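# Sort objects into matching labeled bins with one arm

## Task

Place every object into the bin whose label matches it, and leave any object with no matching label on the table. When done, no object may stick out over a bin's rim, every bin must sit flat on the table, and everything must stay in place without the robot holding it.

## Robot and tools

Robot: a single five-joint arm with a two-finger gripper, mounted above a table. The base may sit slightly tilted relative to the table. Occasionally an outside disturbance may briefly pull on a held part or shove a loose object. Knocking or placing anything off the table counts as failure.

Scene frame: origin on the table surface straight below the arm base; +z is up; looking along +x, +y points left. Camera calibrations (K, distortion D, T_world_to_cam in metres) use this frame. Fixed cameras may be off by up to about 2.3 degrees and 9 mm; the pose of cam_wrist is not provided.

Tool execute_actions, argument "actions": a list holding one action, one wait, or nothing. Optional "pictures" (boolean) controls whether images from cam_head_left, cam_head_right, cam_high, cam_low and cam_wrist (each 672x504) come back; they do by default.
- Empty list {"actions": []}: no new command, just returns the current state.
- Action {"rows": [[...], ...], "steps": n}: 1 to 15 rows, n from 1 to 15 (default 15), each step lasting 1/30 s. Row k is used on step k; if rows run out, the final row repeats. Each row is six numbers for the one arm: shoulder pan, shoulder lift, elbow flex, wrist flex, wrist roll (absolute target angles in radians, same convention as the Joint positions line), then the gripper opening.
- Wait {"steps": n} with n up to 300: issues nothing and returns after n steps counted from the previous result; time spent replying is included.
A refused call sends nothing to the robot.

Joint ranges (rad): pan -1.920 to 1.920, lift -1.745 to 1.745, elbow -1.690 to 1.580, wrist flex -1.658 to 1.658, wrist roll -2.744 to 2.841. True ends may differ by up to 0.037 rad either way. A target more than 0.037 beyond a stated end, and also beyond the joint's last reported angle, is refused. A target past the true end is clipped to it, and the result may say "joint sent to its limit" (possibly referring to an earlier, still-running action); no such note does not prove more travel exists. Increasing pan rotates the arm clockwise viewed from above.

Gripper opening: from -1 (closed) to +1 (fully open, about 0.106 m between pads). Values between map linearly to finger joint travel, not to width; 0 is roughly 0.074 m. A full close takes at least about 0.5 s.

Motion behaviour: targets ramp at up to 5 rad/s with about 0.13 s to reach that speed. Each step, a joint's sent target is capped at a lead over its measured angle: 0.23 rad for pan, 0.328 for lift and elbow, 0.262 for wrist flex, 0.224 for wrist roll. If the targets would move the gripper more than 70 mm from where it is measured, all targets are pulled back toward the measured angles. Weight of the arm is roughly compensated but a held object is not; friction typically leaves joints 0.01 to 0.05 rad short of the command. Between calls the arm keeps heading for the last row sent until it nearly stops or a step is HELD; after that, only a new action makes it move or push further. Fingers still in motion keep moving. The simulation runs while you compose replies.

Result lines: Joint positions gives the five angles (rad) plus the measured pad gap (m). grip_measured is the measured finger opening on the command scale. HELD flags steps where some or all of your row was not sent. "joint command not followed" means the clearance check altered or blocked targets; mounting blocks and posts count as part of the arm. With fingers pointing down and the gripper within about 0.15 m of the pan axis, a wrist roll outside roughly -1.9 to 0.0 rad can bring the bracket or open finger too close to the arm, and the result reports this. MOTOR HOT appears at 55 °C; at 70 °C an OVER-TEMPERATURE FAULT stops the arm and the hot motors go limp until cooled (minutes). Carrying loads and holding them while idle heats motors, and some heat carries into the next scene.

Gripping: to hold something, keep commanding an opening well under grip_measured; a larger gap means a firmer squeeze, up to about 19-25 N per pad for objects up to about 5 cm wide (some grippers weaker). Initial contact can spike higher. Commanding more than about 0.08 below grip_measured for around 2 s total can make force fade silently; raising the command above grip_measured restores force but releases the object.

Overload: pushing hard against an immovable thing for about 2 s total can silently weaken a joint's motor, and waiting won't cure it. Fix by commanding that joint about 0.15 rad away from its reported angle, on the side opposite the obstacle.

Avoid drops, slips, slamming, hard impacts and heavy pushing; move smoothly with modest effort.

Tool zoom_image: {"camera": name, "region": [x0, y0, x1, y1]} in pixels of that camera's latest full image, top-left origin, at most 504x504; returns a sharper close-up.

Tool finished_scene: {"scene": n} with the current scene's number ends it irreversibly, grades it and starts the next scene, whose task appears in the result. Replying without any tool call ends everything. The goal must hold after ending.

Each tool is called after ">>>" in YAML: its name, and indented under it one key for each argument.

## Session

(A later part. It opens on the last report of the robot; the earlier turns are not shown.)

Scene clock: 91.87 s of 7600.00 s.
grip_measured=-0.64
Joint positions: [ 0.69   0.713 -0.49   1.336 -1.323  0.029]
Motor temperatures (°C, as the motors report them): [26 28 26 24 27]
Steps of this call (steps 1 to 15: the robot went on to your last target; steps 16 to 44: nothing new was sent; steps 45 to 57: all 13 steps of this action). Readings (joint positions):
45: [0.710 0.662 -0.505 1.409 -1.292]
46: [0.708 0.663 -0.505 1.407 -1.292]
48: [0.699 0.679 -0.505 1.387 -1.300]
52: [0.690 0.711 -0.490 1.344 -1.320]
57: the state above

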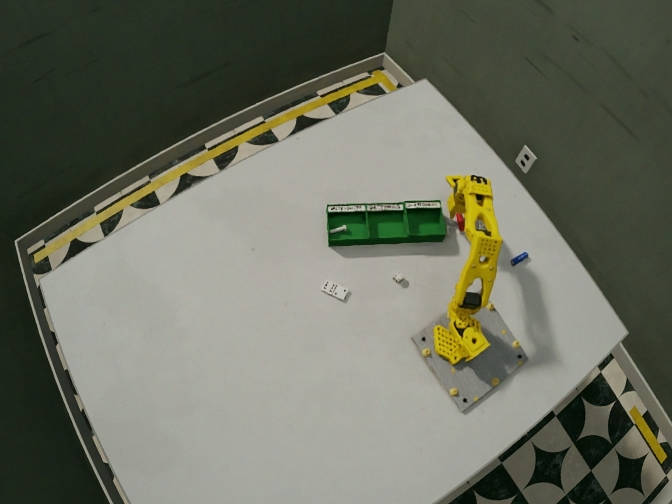

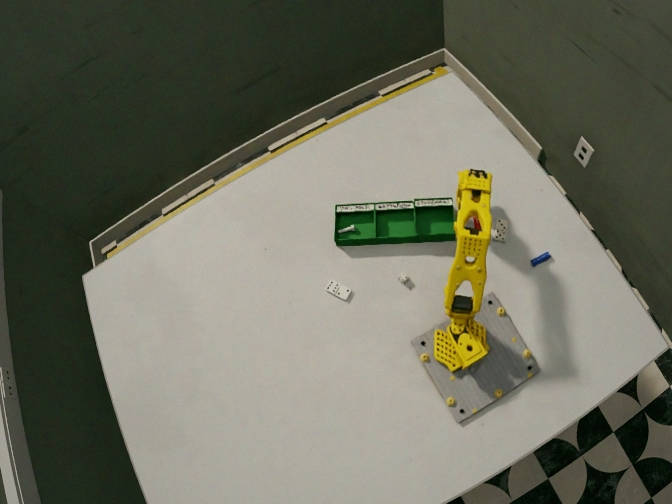

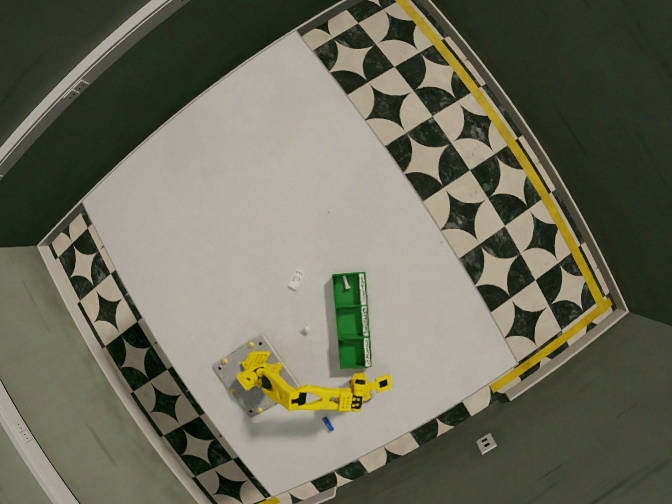

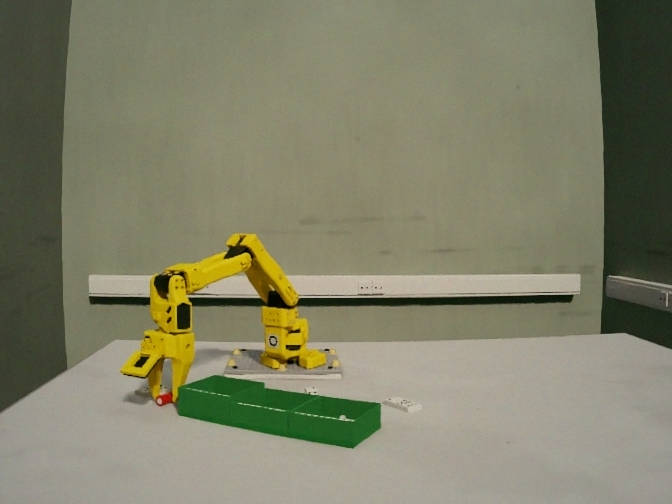

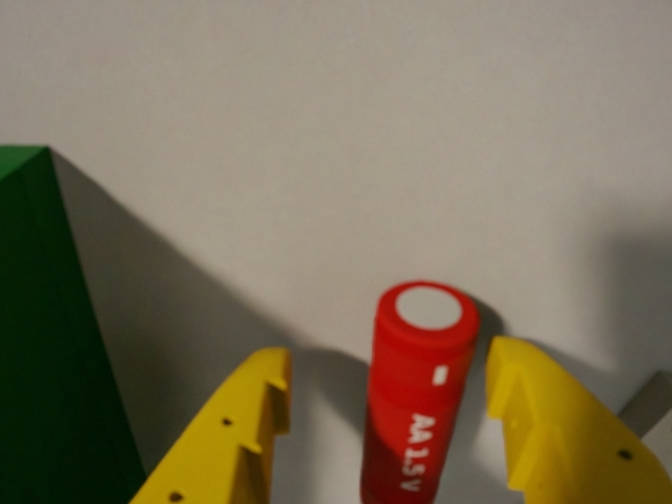

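>>> execute_actions:
  actions:
    - {"rows":[[0.685,0.735,-0.47,1.32,-1.33,-0.68],[0.685,0.74,-0.47,1.32,-1.33,-0.72],[0.685,0.74,-0.47,1.32,-1.33,-0.76],[0.685,0.74,-0.47,1.32,-1.33,-0.8],[0.685,0.74,-0.47,1.32,-1.33,-0.84],[0.685,0.74,-0.47,1.32,-1.33,-0.88],[0.685,0.74,-0.47,1.32,-1.33,-0.9]],"steps":14}

Scene clock: 93.70 s of 7600.00 s.
grip_measured=-0.84
Joint positions: [ 0.69   0.722 -0.49   1.329 -1.323  0.014]
Motor temperatures (°C, as the motors report them): [26 28 26 24 27]
Steps of this call (steps 1 to 15: the robot went on to your last target; steps 16 to 41: nothing new was sent; steps 42 to 55: all 14 steps of this action). Readings (joint positions):
42: [0.690 0.713 -0.490 1.336 -1.323]
43: [0.690 0.714 -0.490 1.333 -1.323]
45: [0.690 0.719 -0.490 1.330 -1.323]
49: [0.690 0.722 -0.490 1.329 -1.323]
55: the state above

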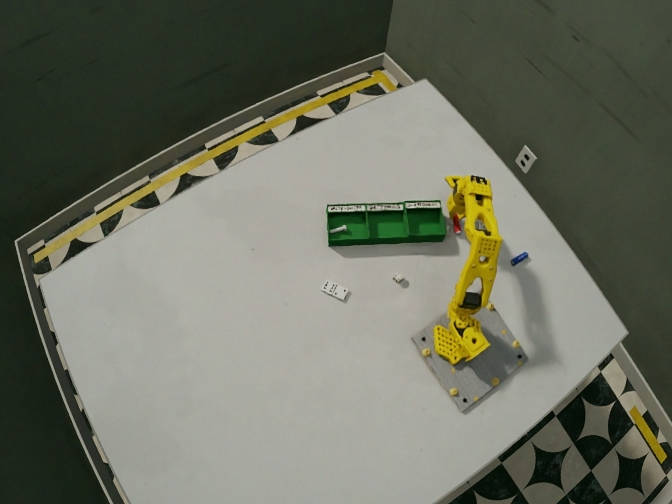

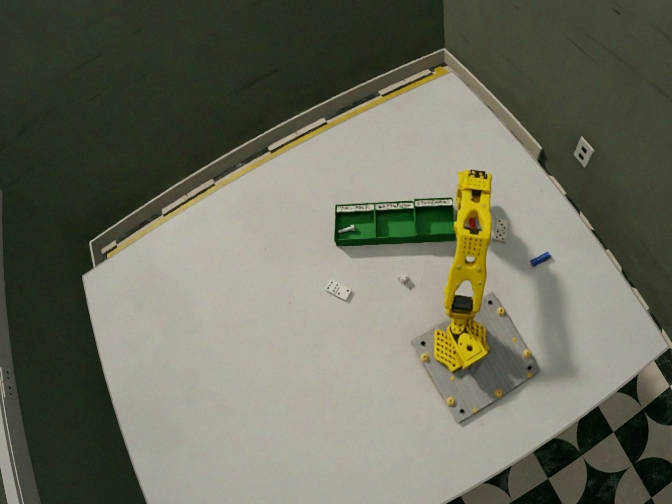

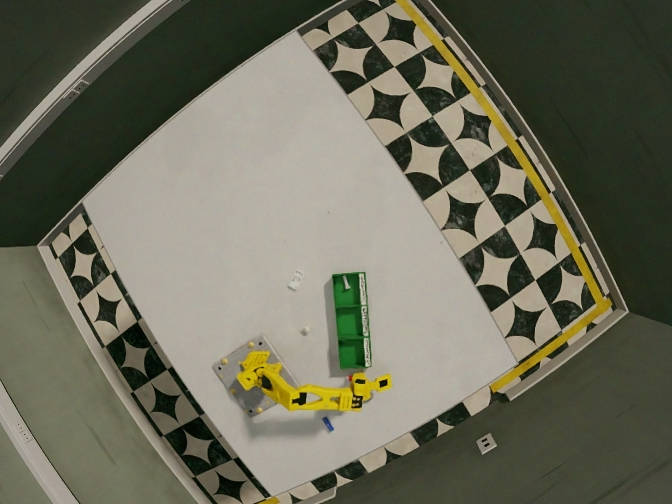

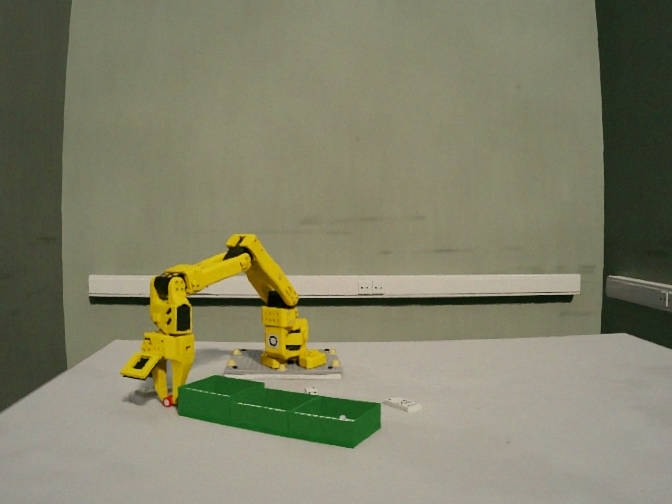

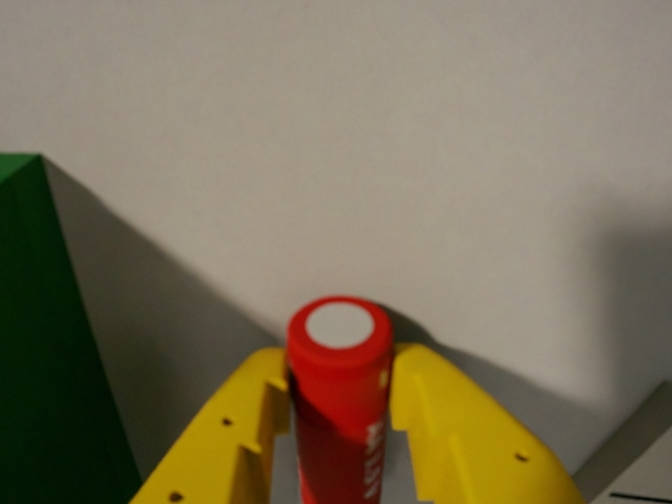

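>>> execute_actions:
  actions:
    - {"rows":[[0.685,0.71,-0.49,1.34,-1.33,-0.9],[0.685,0.67,-0.5,1.37,-1.33,-0.9],[0.685,0.62,-0.5,1.4,-1.33,-0.9],[0.685,0.57,-0.5,1.43,-1.33,-0.9],[0.685,0.52,-0.5,1.45,-1.33,-0.9],[0.67,0.47,-0.5,1.46,-1.3,-0.9],[0.62,0.43,-0.5,1.46,-1.22,-0.9],[0.55,0.41,-0.5,1.46,-1.12,-0.9],[0.47,0.41,-0.5,1.46,-1.02,-0.9],[0.39,0.41,-0.5,1.46,-0.92,-0.9],[0.31,0.41,-0.5,1.46,-0.82,-0.9],[0.23,0.41,-0.5,1.46,-0.72,-0.9],[0.15,0.41,-0.5,1.46,-0.62,-0.9],[0.07,0.42,-0.5,1.46,-0.52,-0.9],[0.01,0.42,-0.49,1.46,-0.43,-0.9]]}
  pictures: false

>>> execute_actions:
  actions:
    - {"rows":[[-0.02,0.43,-0.49,1.46,-0.38,-0.9],[-0.03,0.43,-0.49,1.46,-0.36,-0.9]],"steps":12}

Scene clock: 98.63 s of 7600.00 s.
grip_measured=-0.84
Joint positions: [ 0.311  0.427 -0.49   1.452 -0.915  0.014]
Motor temperatures (°C, as the motors report them): [26 28 26 24 27]
Steps of this call (steps 1 to 15: the robot went on to your last target; steps 16 to 90: nothing new was sent; then 1.43 s passed at rest; steps 91 to 105: all 15 steps of this action). Readings (joint positions):
91: [0.690 0.722 -0.490 1.329 -1.323]
92: [0.690 0.720 -0.490 1.330 -1.323]
94: [0.690 0.694 -0.490 1.359 -1.323]
98: [0.673 0.530 -0.490 1.436 -1.295]
105: the state above

Scene clock: 99.03 s of 7600.00 s.
grip_measured=-0.84
Joint positions: [-0.025  0.427 -0.49   1.452 -0.379  0.014]
Motor temperatures (°C, as the motors report them): [26 28 26 24 27]
Steps of this call (steps 1 to 12: all 12 steps of this action). Readings (joint positions):
1: [0.252 0.427 -0.490 1.452 -0.858]
2: [0.194 0.427 -0.490 1.452 -0.801]
4: [0.081 0.427 -0.490 1.452 -0.689]
8: [-0.022 0.427 -0.490 1.452 -0.467]
12: the state above

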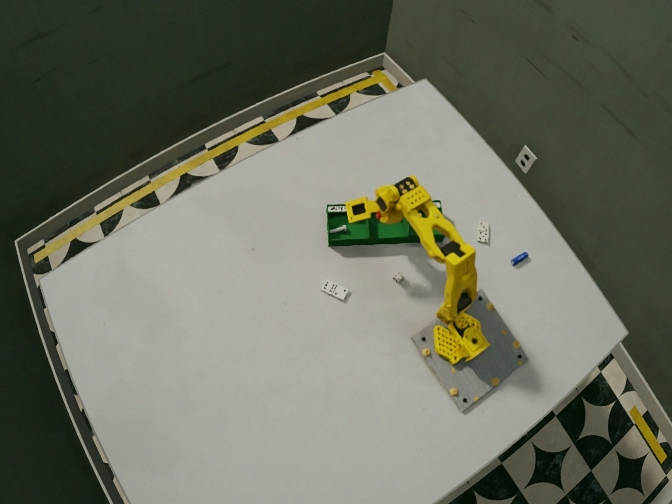

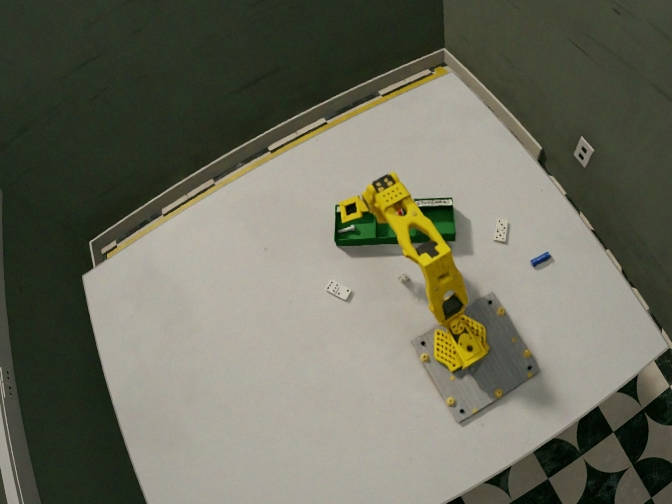

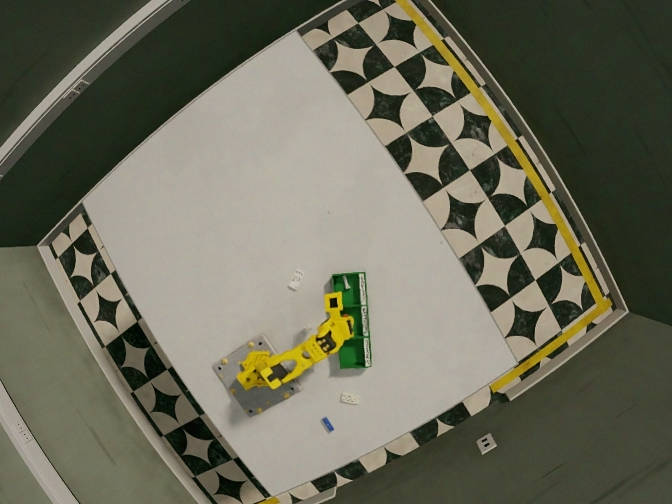

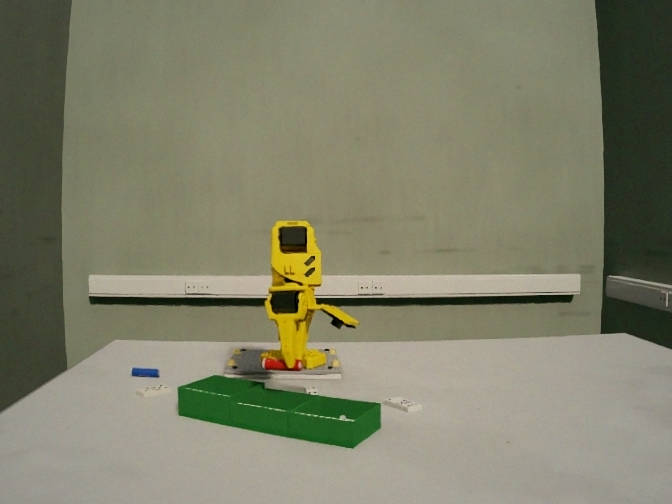

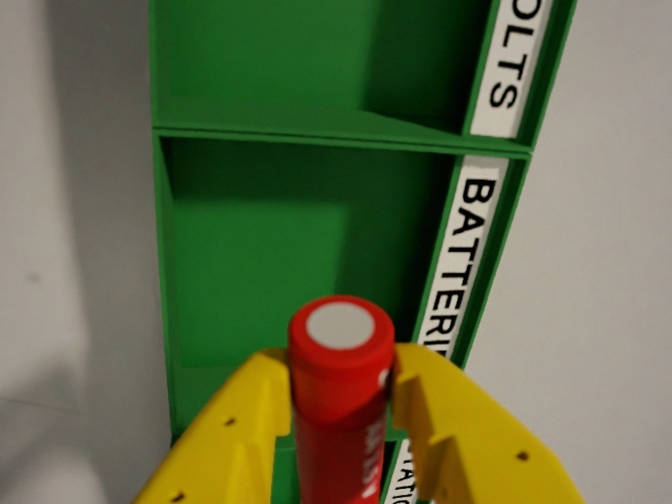

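>>> execute_actions:
  actions:
    - {"rows":[[-0.03,0.435,-0.45,1.42,-0.36,-0.9],[-0.03,0.44,-0.41,1.38,-0.36,-0.9],[-0.03,0.445,-0.37,1.34,-0.36,-0.9],[-0.03,0.45,-0.33,1.3,-0.36,-0.9],[-0.03,0.455,-0.29,1.25,-0.36,-0.9],[-0.03,0.455,-0.25,1.21,-0.36,-0.9],[-0.03,0.455,-0.23,1.19,-0.36,-0.9]],"steps":14}

Scene clock: 102.43 s of 7600.00 s.
grip_measured=-0.84
Joint positions: [-0.025  0.443 -0.247  1.2   -0.367  0.014]
Motor temperatures (°C, as the motors report them): [26 28 26 24 27]
Steps of this call (steps 1 to 30: the robot went on to your last target; steps 31 to 88: nothing new was sent; steps 89 to 102: all 14 steps of this action). Readings (joint positions):
89: [-0.025 0.427 -0.490 1.452 -0.367]
90: [-0.025 0.427 -0.483 1.447 -0.367]
92: [-0.025 0.427 -0.436 1.401 -0.367]
96: [-0.025 0.438 -0.293 1.254 -0.367]
102: the state above

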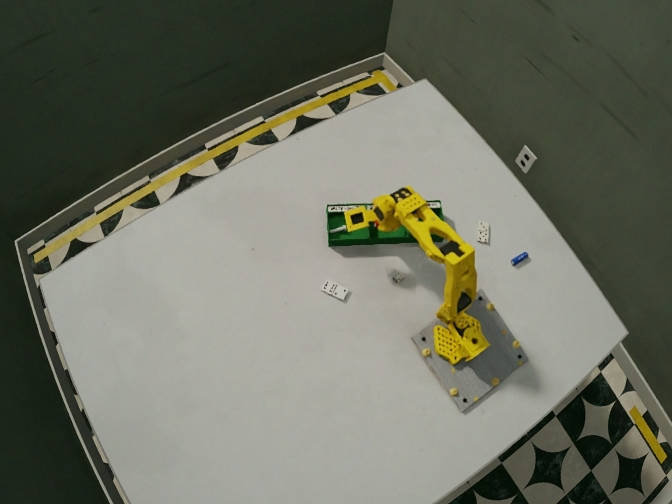

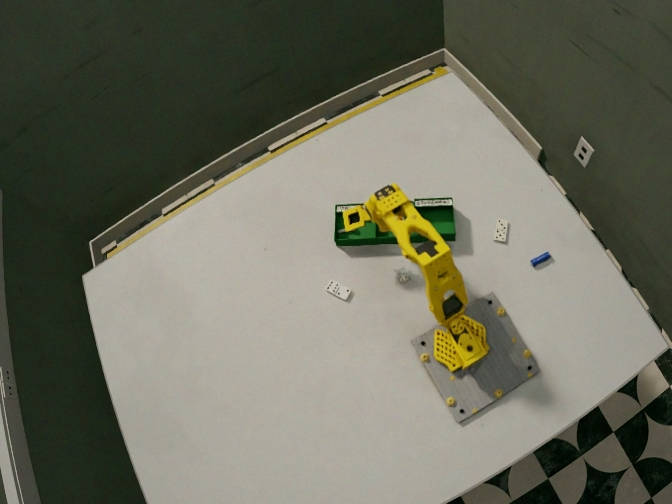

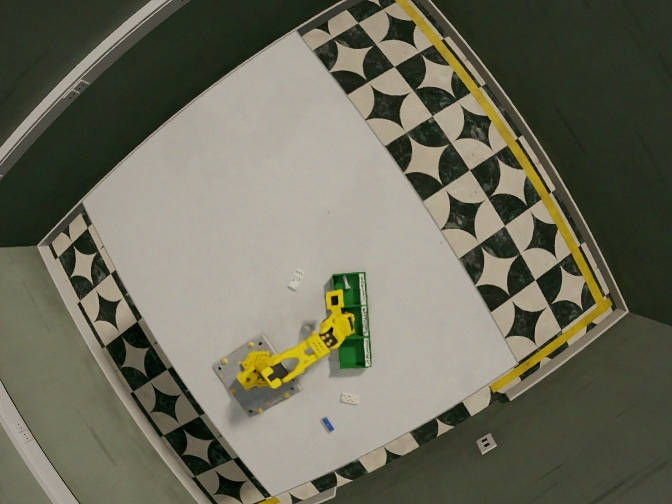

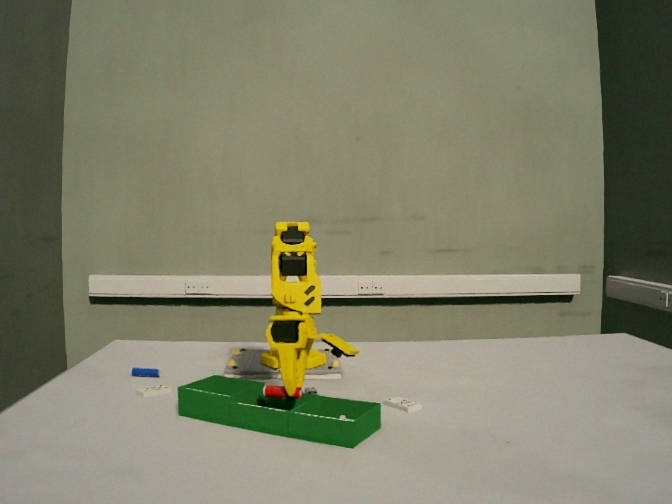

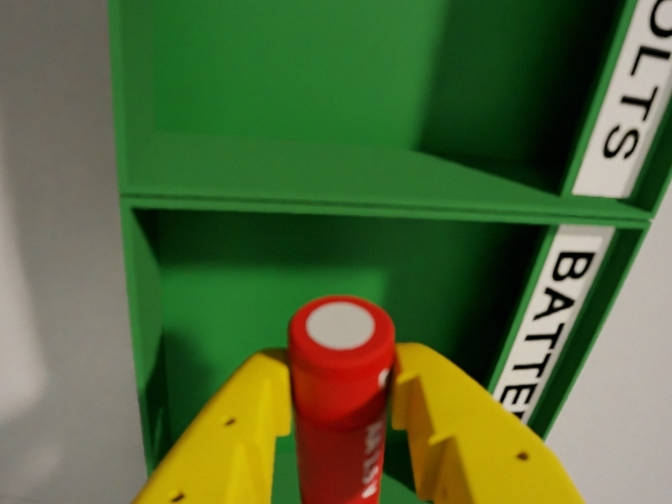

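>>> execute_actions:
  actions:
    - {"rows":[[-0.045,0.455,-0.23,1.19,-0.36,-0.9],[-0.06,0.46,-0.23,1.19,-0.36,-0.9],[-0.065,0.47,-0.22,1.17,-0.36,-0.9],[-0.065,0.48,-0.205,1.15,-0.36,-0.9],[-0.065,0.49,-0.19,1.125,-0.36,-0.9],[-0.065,0.5,-0.175,1.1,-0.36,-0.9]],"steps":13}

Scene clock: 104.63 s of 7600.00 s.
grip_measured=-0.84
Joint positions: [-0.061  0.485 -0.192  1.109 -0.367  0.014]
Motor temperatures (°C, as the motors report them): [26 28 26 24 27]
Steps of this call (steps 1 to 15: the robot went on to your last target; steps 16 to 53: nothing new was sent; steps 54 to 66: all 13 steps of this action). Readings (joint positions):
54: [-0.027 0.443 -0.247 1.198 -0.367]
55: [-0.030 0.443 -0.247 1.198 -0.367]
57: [-0.047 0.447 -0.241 1.191 -0.367]
61: [-0.061 0.479 -0.198 1.128 -0.367]
66: the state above

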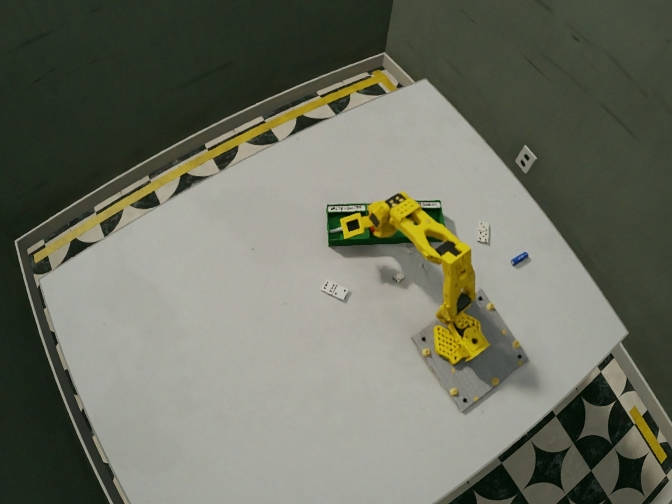

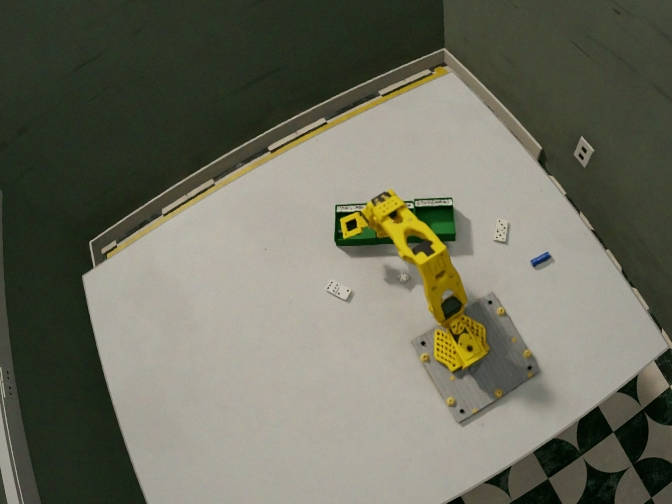

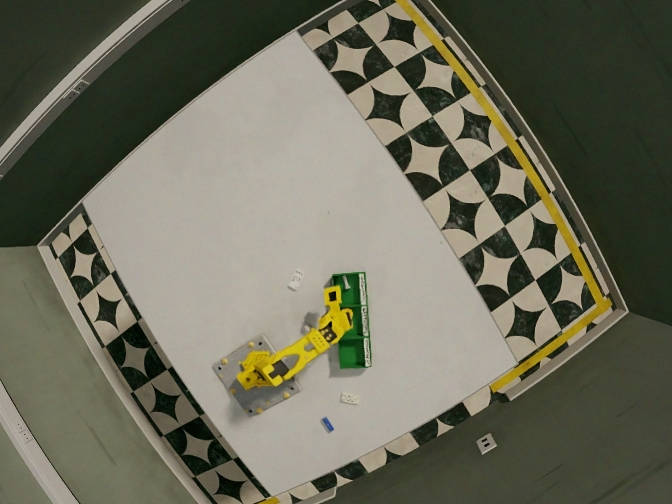

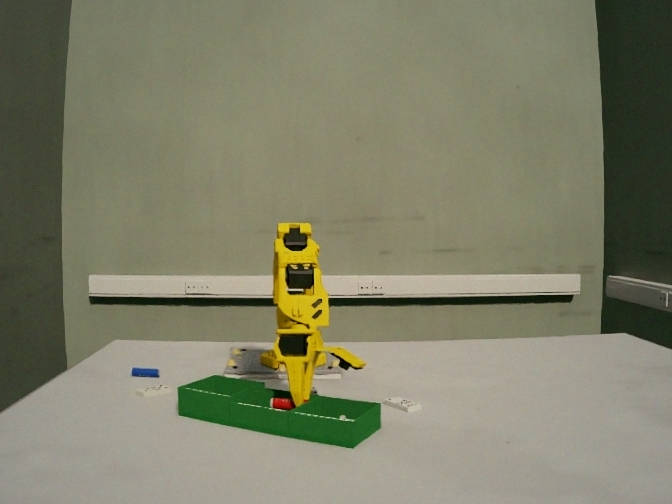

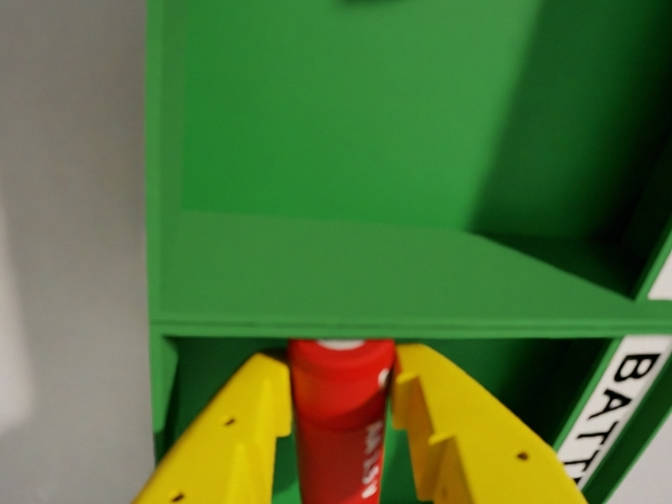

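>>> execute_actions:
  actions:
    - {"rows":[[-0.05,0.5,-0.175,1.1,-0.36,-0.9],[-0.035,0.5,-0.175,1.1,-0.36,-0.9],[-0.02,0.5,-0.175,1.1,-0.36,-0.9],[-0.01,0.5,-0.175,1.1,-0.36,-0.9]],"steps":10}

Scene clock: 106.10 s of 7600.00 s.
grip_measured=-0.84
Joint positions: [-0.015  0.485 -0.192  1.108 -0.367  0.014]
Motor temperatures (°C, as the motors report them): [26 28 26 24 27]
Steps of this call (steps 1 to 15: the robot went on to your last target; steps 16 to 34: nothing new was sent; steps 35 to 44: all 10 steps of this action). Readings (joint positions):
35: [-0.061 0.485 -0.192 1.108 -0.367]
36: [-0.059 0.485 -0.192 1.108 -0.367]
38: [-0.044 0.485 -0.192 1.108 -0.367]
42: [-0.018 0.485 -0.192 1.108 -0.367]
44: the state above

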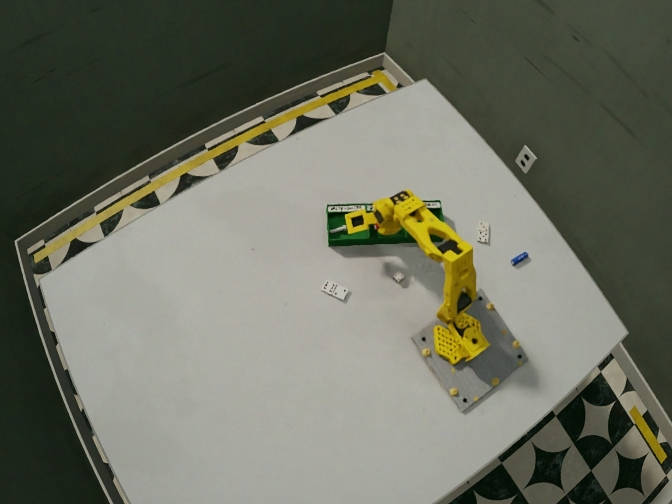

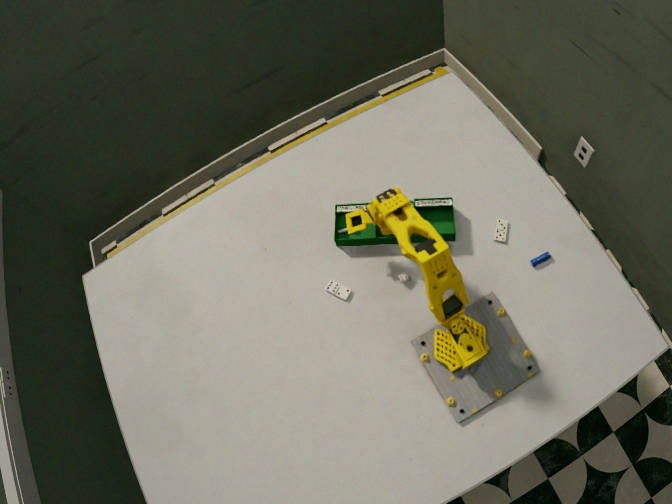

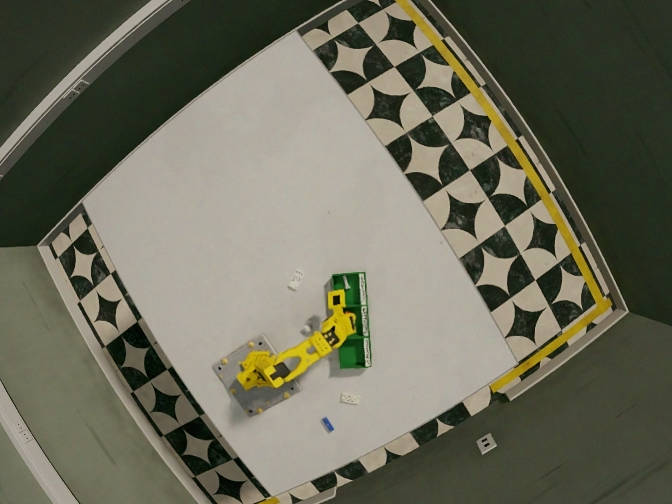

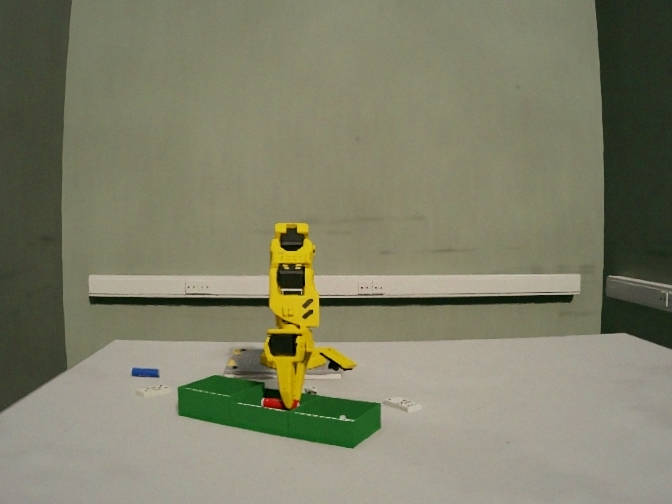

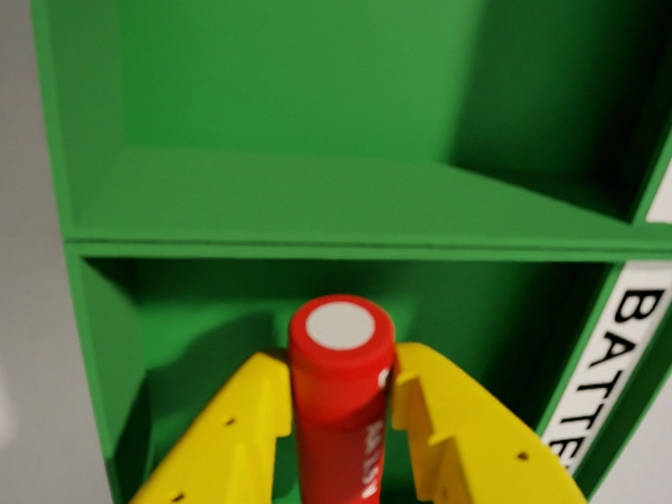

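>>> execute_actions:
  actions:
    - {"rows":[[-0.01,0.51,-0.16,1.08,-0.36,-0.9],[-0.01,0.52,-0.14,1.06,-0.36,-0.9],[-0.01,0.52,-0.13,1.04,-0.36,-0.9],[-0.01,0.52,-0.13,1.04,-0.36,-0.9],[-0.01,0.52,-0.13,1.04,-0.36,-0.9],[-0.01,0.52,-0.13,1.04,-0.36,-0.9],[-0.01,0.52,-0.13,1.04,-0.36,-0.9],[-0.01,0.52,-0.13,1.04,-0.36,-0.82],[-0.01,0.52,-0.13,1.04,-0.36,-0.75],[-0.01,0.52,-0.13,1.04,-0.36,-0.68]]}

Scene clock: 108.33 s of 7600.00 s.
grip_measured=-0.71
Joint positions: [-0.015  0.502 -0.149  1.048 -0.367  0.024]
Motor temperatures (°C, as the motors report them): [26 28 26 24 27]
Steps of this call (steps 1 to 15: the robot went on to your last target; steps 16 to 52: nothing new was sent; steps 53 to 67: all 15 steps of this action). Readings (joint positions):
53: [-0.015 0.485 -0.190 1.108 -0.367]
54: [-0.015 0.489 -0.184 1.100 -0.367]
56: [-0.015 0.498 -0.161 1.074 -0.367]
60: [-0.015 0.502 -0.149 1.051 -0.367]
67: the state above

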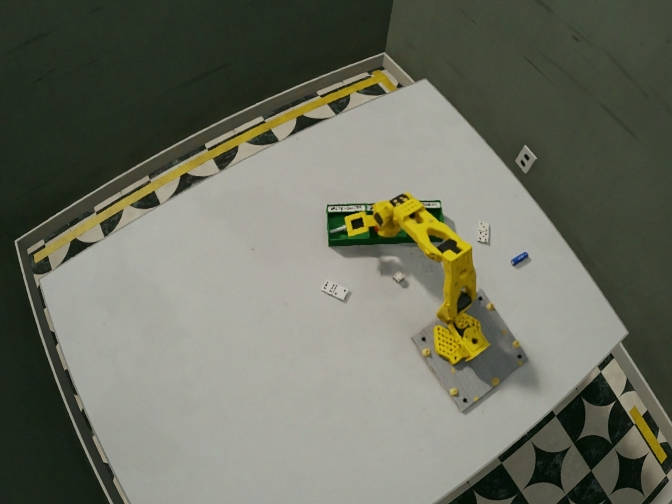

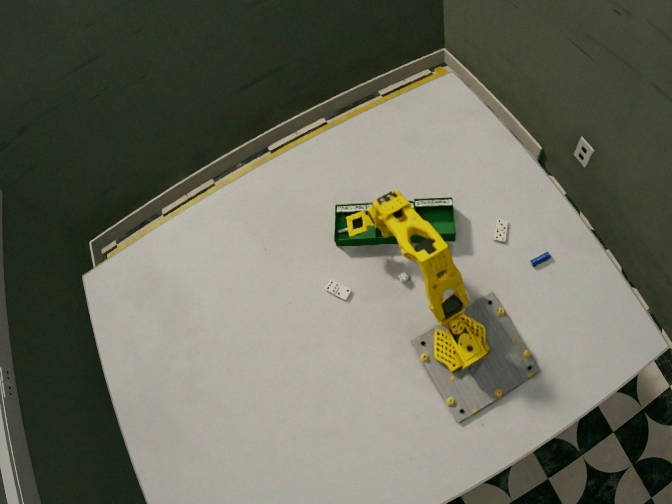

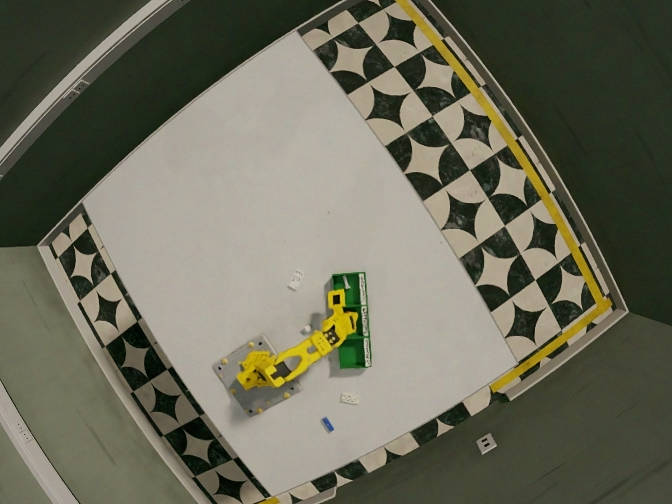

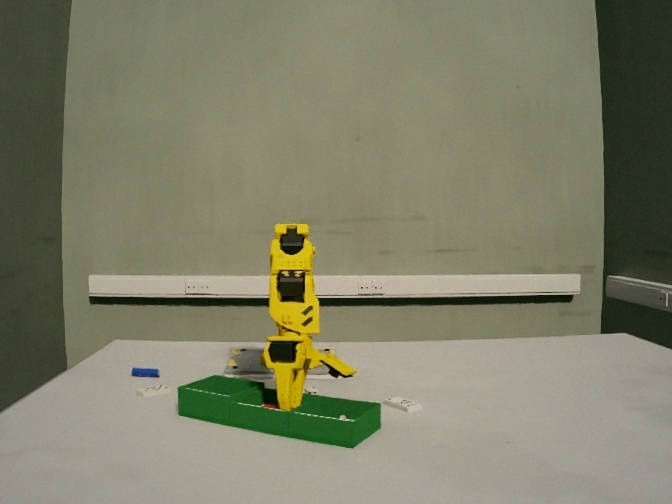

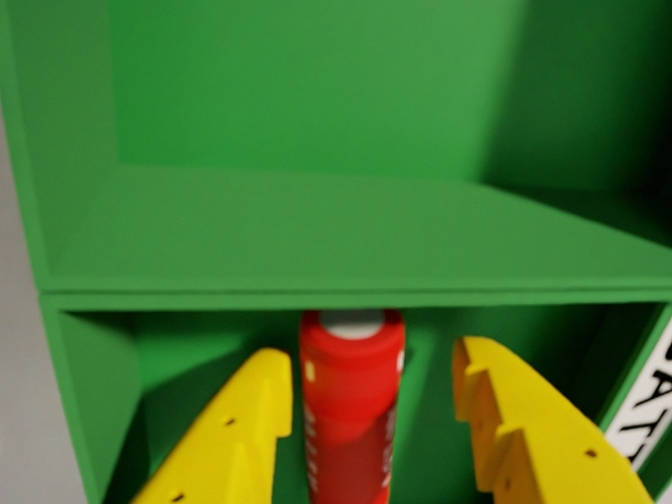

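>>> execute_actions:
  actions:
    - {"rows":[[-0.01,0.49,-0.17,1.1,-0.36,-0.68],[-0.01,0.47,-0.23,1.18,-0.36,-0.68],[-0.01,0.45,-0.3,1.26,-0.4,-0.68],[-0.01,0.43,-0.37,1.34,-0.48,-0.68],[0.02,0.42,-0.44,1.41,-0.58,-0.66],[0.1,0.42,-0.48,1.46,-0.68,-0.64],[0.22,0.42,-0.49,1.48,-0.78,-0.62],[0.36,0.42,-0.49,1.49,-0.88,-0.6],[0.5,0.43,-0.49,1.5,-0.98,-0.6],[0.64,0.44,-0.49,1.5,-1.08,-0.6],[0.78,0.45,-0.49,1.5,-1.18,-0.6],[0.92,0.46,-0.49,1.5,-1.26,-0.6],[1.06,0.47,-0.49,1.5,-1.32,-0.6],[1.2,0.48,-0.48,1.5,-1.37,-0.6],[1.3,0.49,-0.48,1.5,-1.4,-0.6]]}
  pictures: false

>>> execute_actions:
  actions:
    - {"rows":[[1.36,0.5,-0.47,1.5,-1.4,-0.6],[1.4,0.51,-0.47,1.5,-1.4,-0.6],[1.42,0.52,-0.47,1.5,-1.4,-0.6]],"steps":15}

>>> execute_actions:
  actions:
    - {"steps":10}

Scene clock: 111.47 s of 7600.00 s.
grip_measured=-0.61
Joint positions: [ 0.461  0.453 -0.474  1.49  -0.95   0.031]
Motor temperatures (°C, as the motors report them): [26 28 26 24 27]
Steps of this call (steps 1 to 15: the robot went on to your last target; steps 16 to 79: nothing new was sent; steps 80 to 94: all 15 steps of this action). Readings (joint positions):
80: [-0.015 0.502 -0.149 1.048 -0.367]
81: [-0.015 0.502 -0.151 1.054 -0.367]
83: [-0.015 0.490 -0.195 1.128 -0.375]
87: [0.053 0.443 -0.404 1.375 -0.556]
94: the state above

Scene clock: 111.97 s of 7600.00 s.
grip_measured=-0.61
Joint positions: [ 1.328  0.502 -0.474  1.491 -1.392  0.031]
Motor temperatures (°C, as the motors report them): [26 28 26 24 27]
Steps of this call (steps 1 to 15: all 15 steps of this action). Readings (joint positions):
1: [0.519 0.464 -0.474 1.491 -1.007]
2: [0.578 0.475 -0.474 1.491 -1.063]
4: [0.693 0.493 -0.474 1.491 -1.175]
8: [0.926 0.502 -0.474 1.491 -1.355]
15: the state above

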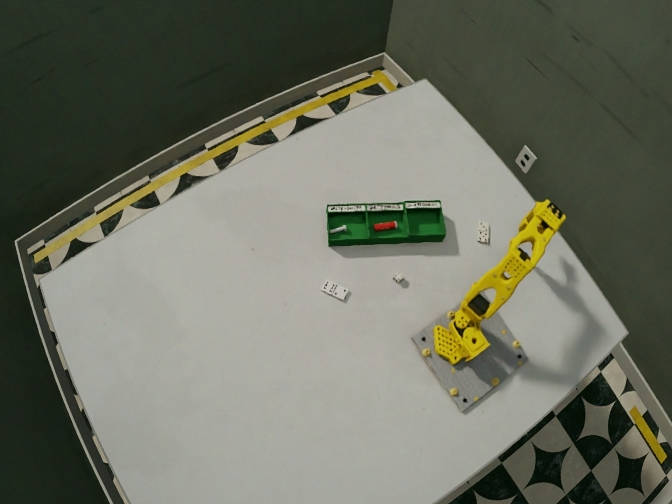

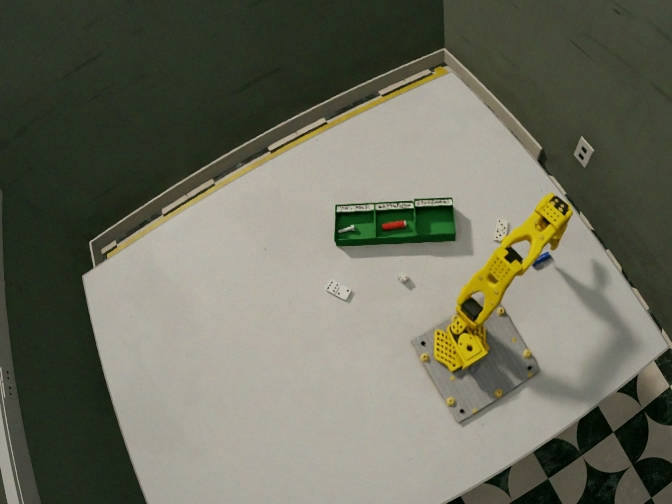

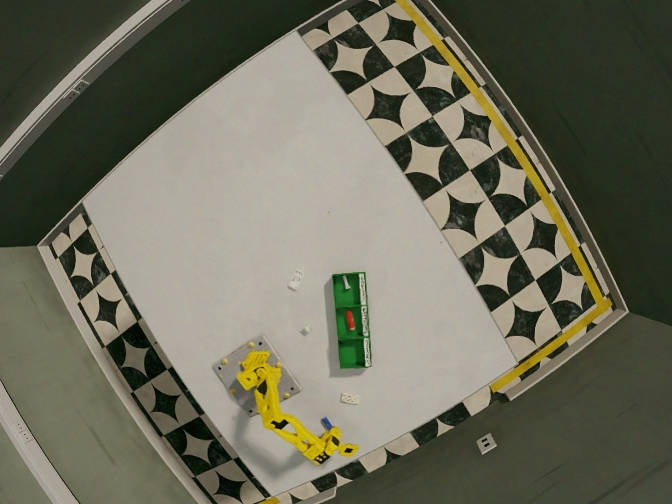

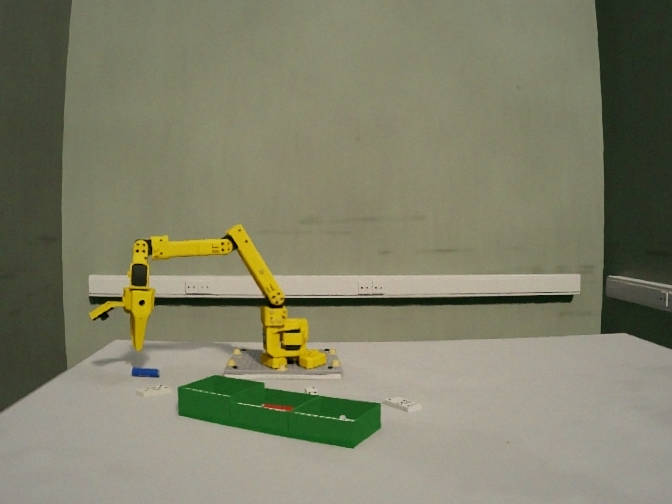

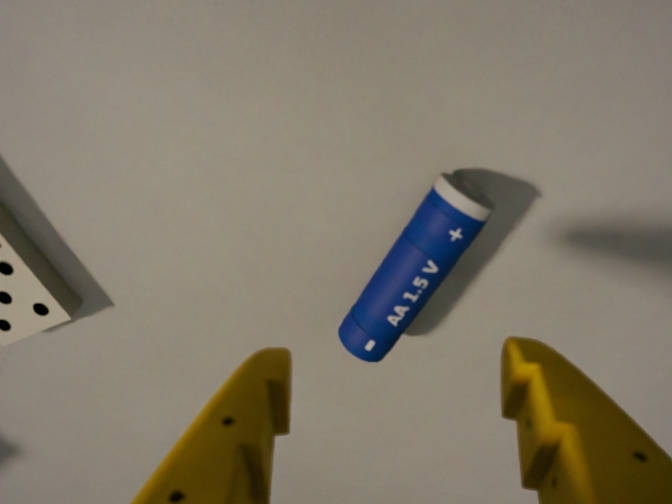

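Scene clock: 112.30 s of 7600.00 s.
grip_measured=-0.61
Joint positions: [ 1.415  0.502 -0.474  1.493 -1.392  0.031]
Motor temperatures (°C, as the motors report them): [26 28 26 24 27]
Steps of this call (steps 1 to 10: the robot went on to your last target). Readings (joint positions):
1: [1.368 0.502 -0.474 1.493 -1.392]
2: [1.392 0.502 -0.474 1.493 -1.392]
4: [1.412 0.502 -0.474 1.493 -1.392]
8: [1.415 0.502 -0.474 1.493 -1.392]
10: the state above

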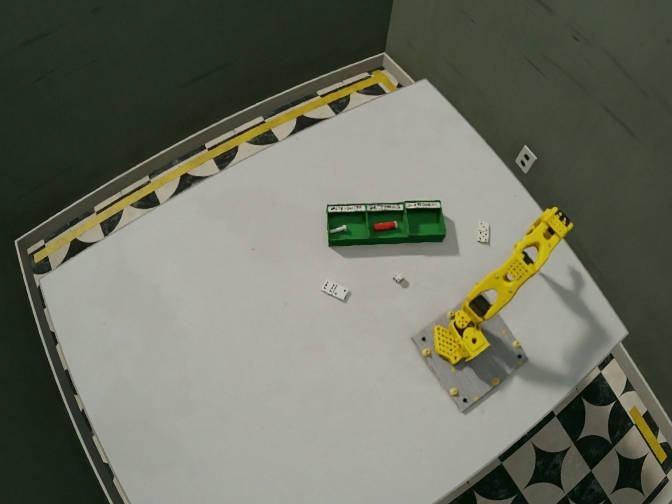

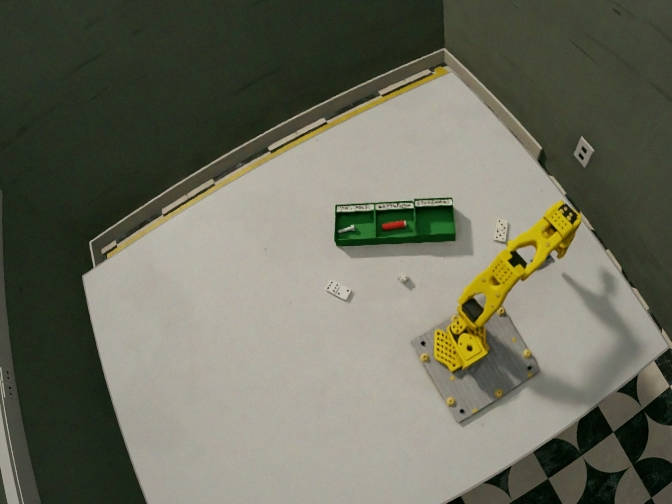

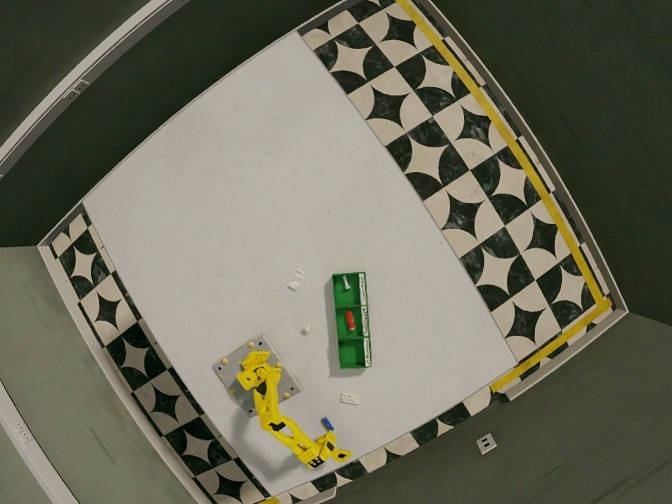

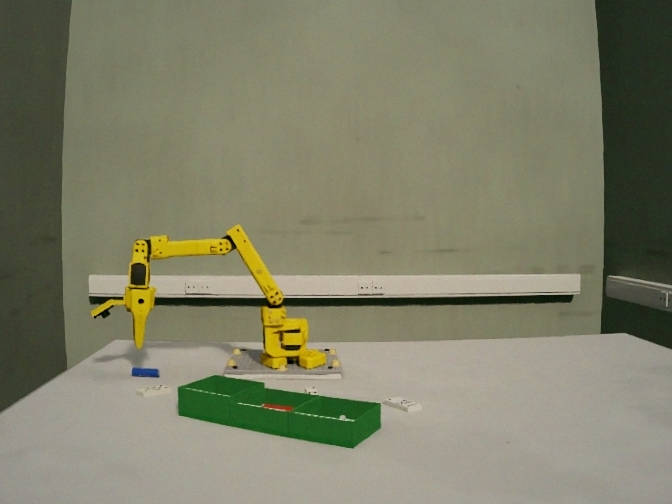

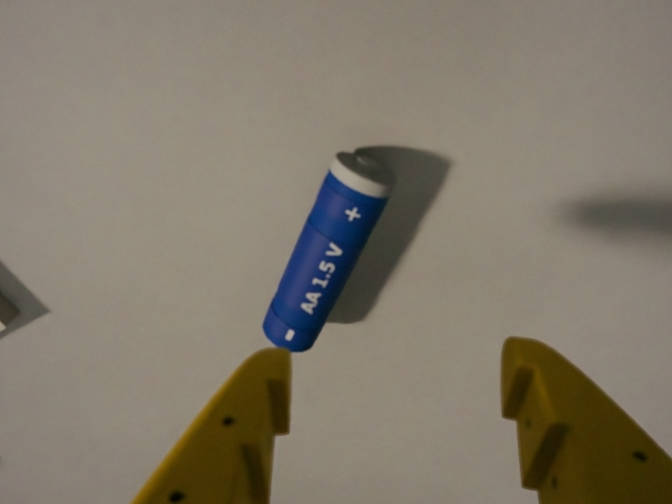

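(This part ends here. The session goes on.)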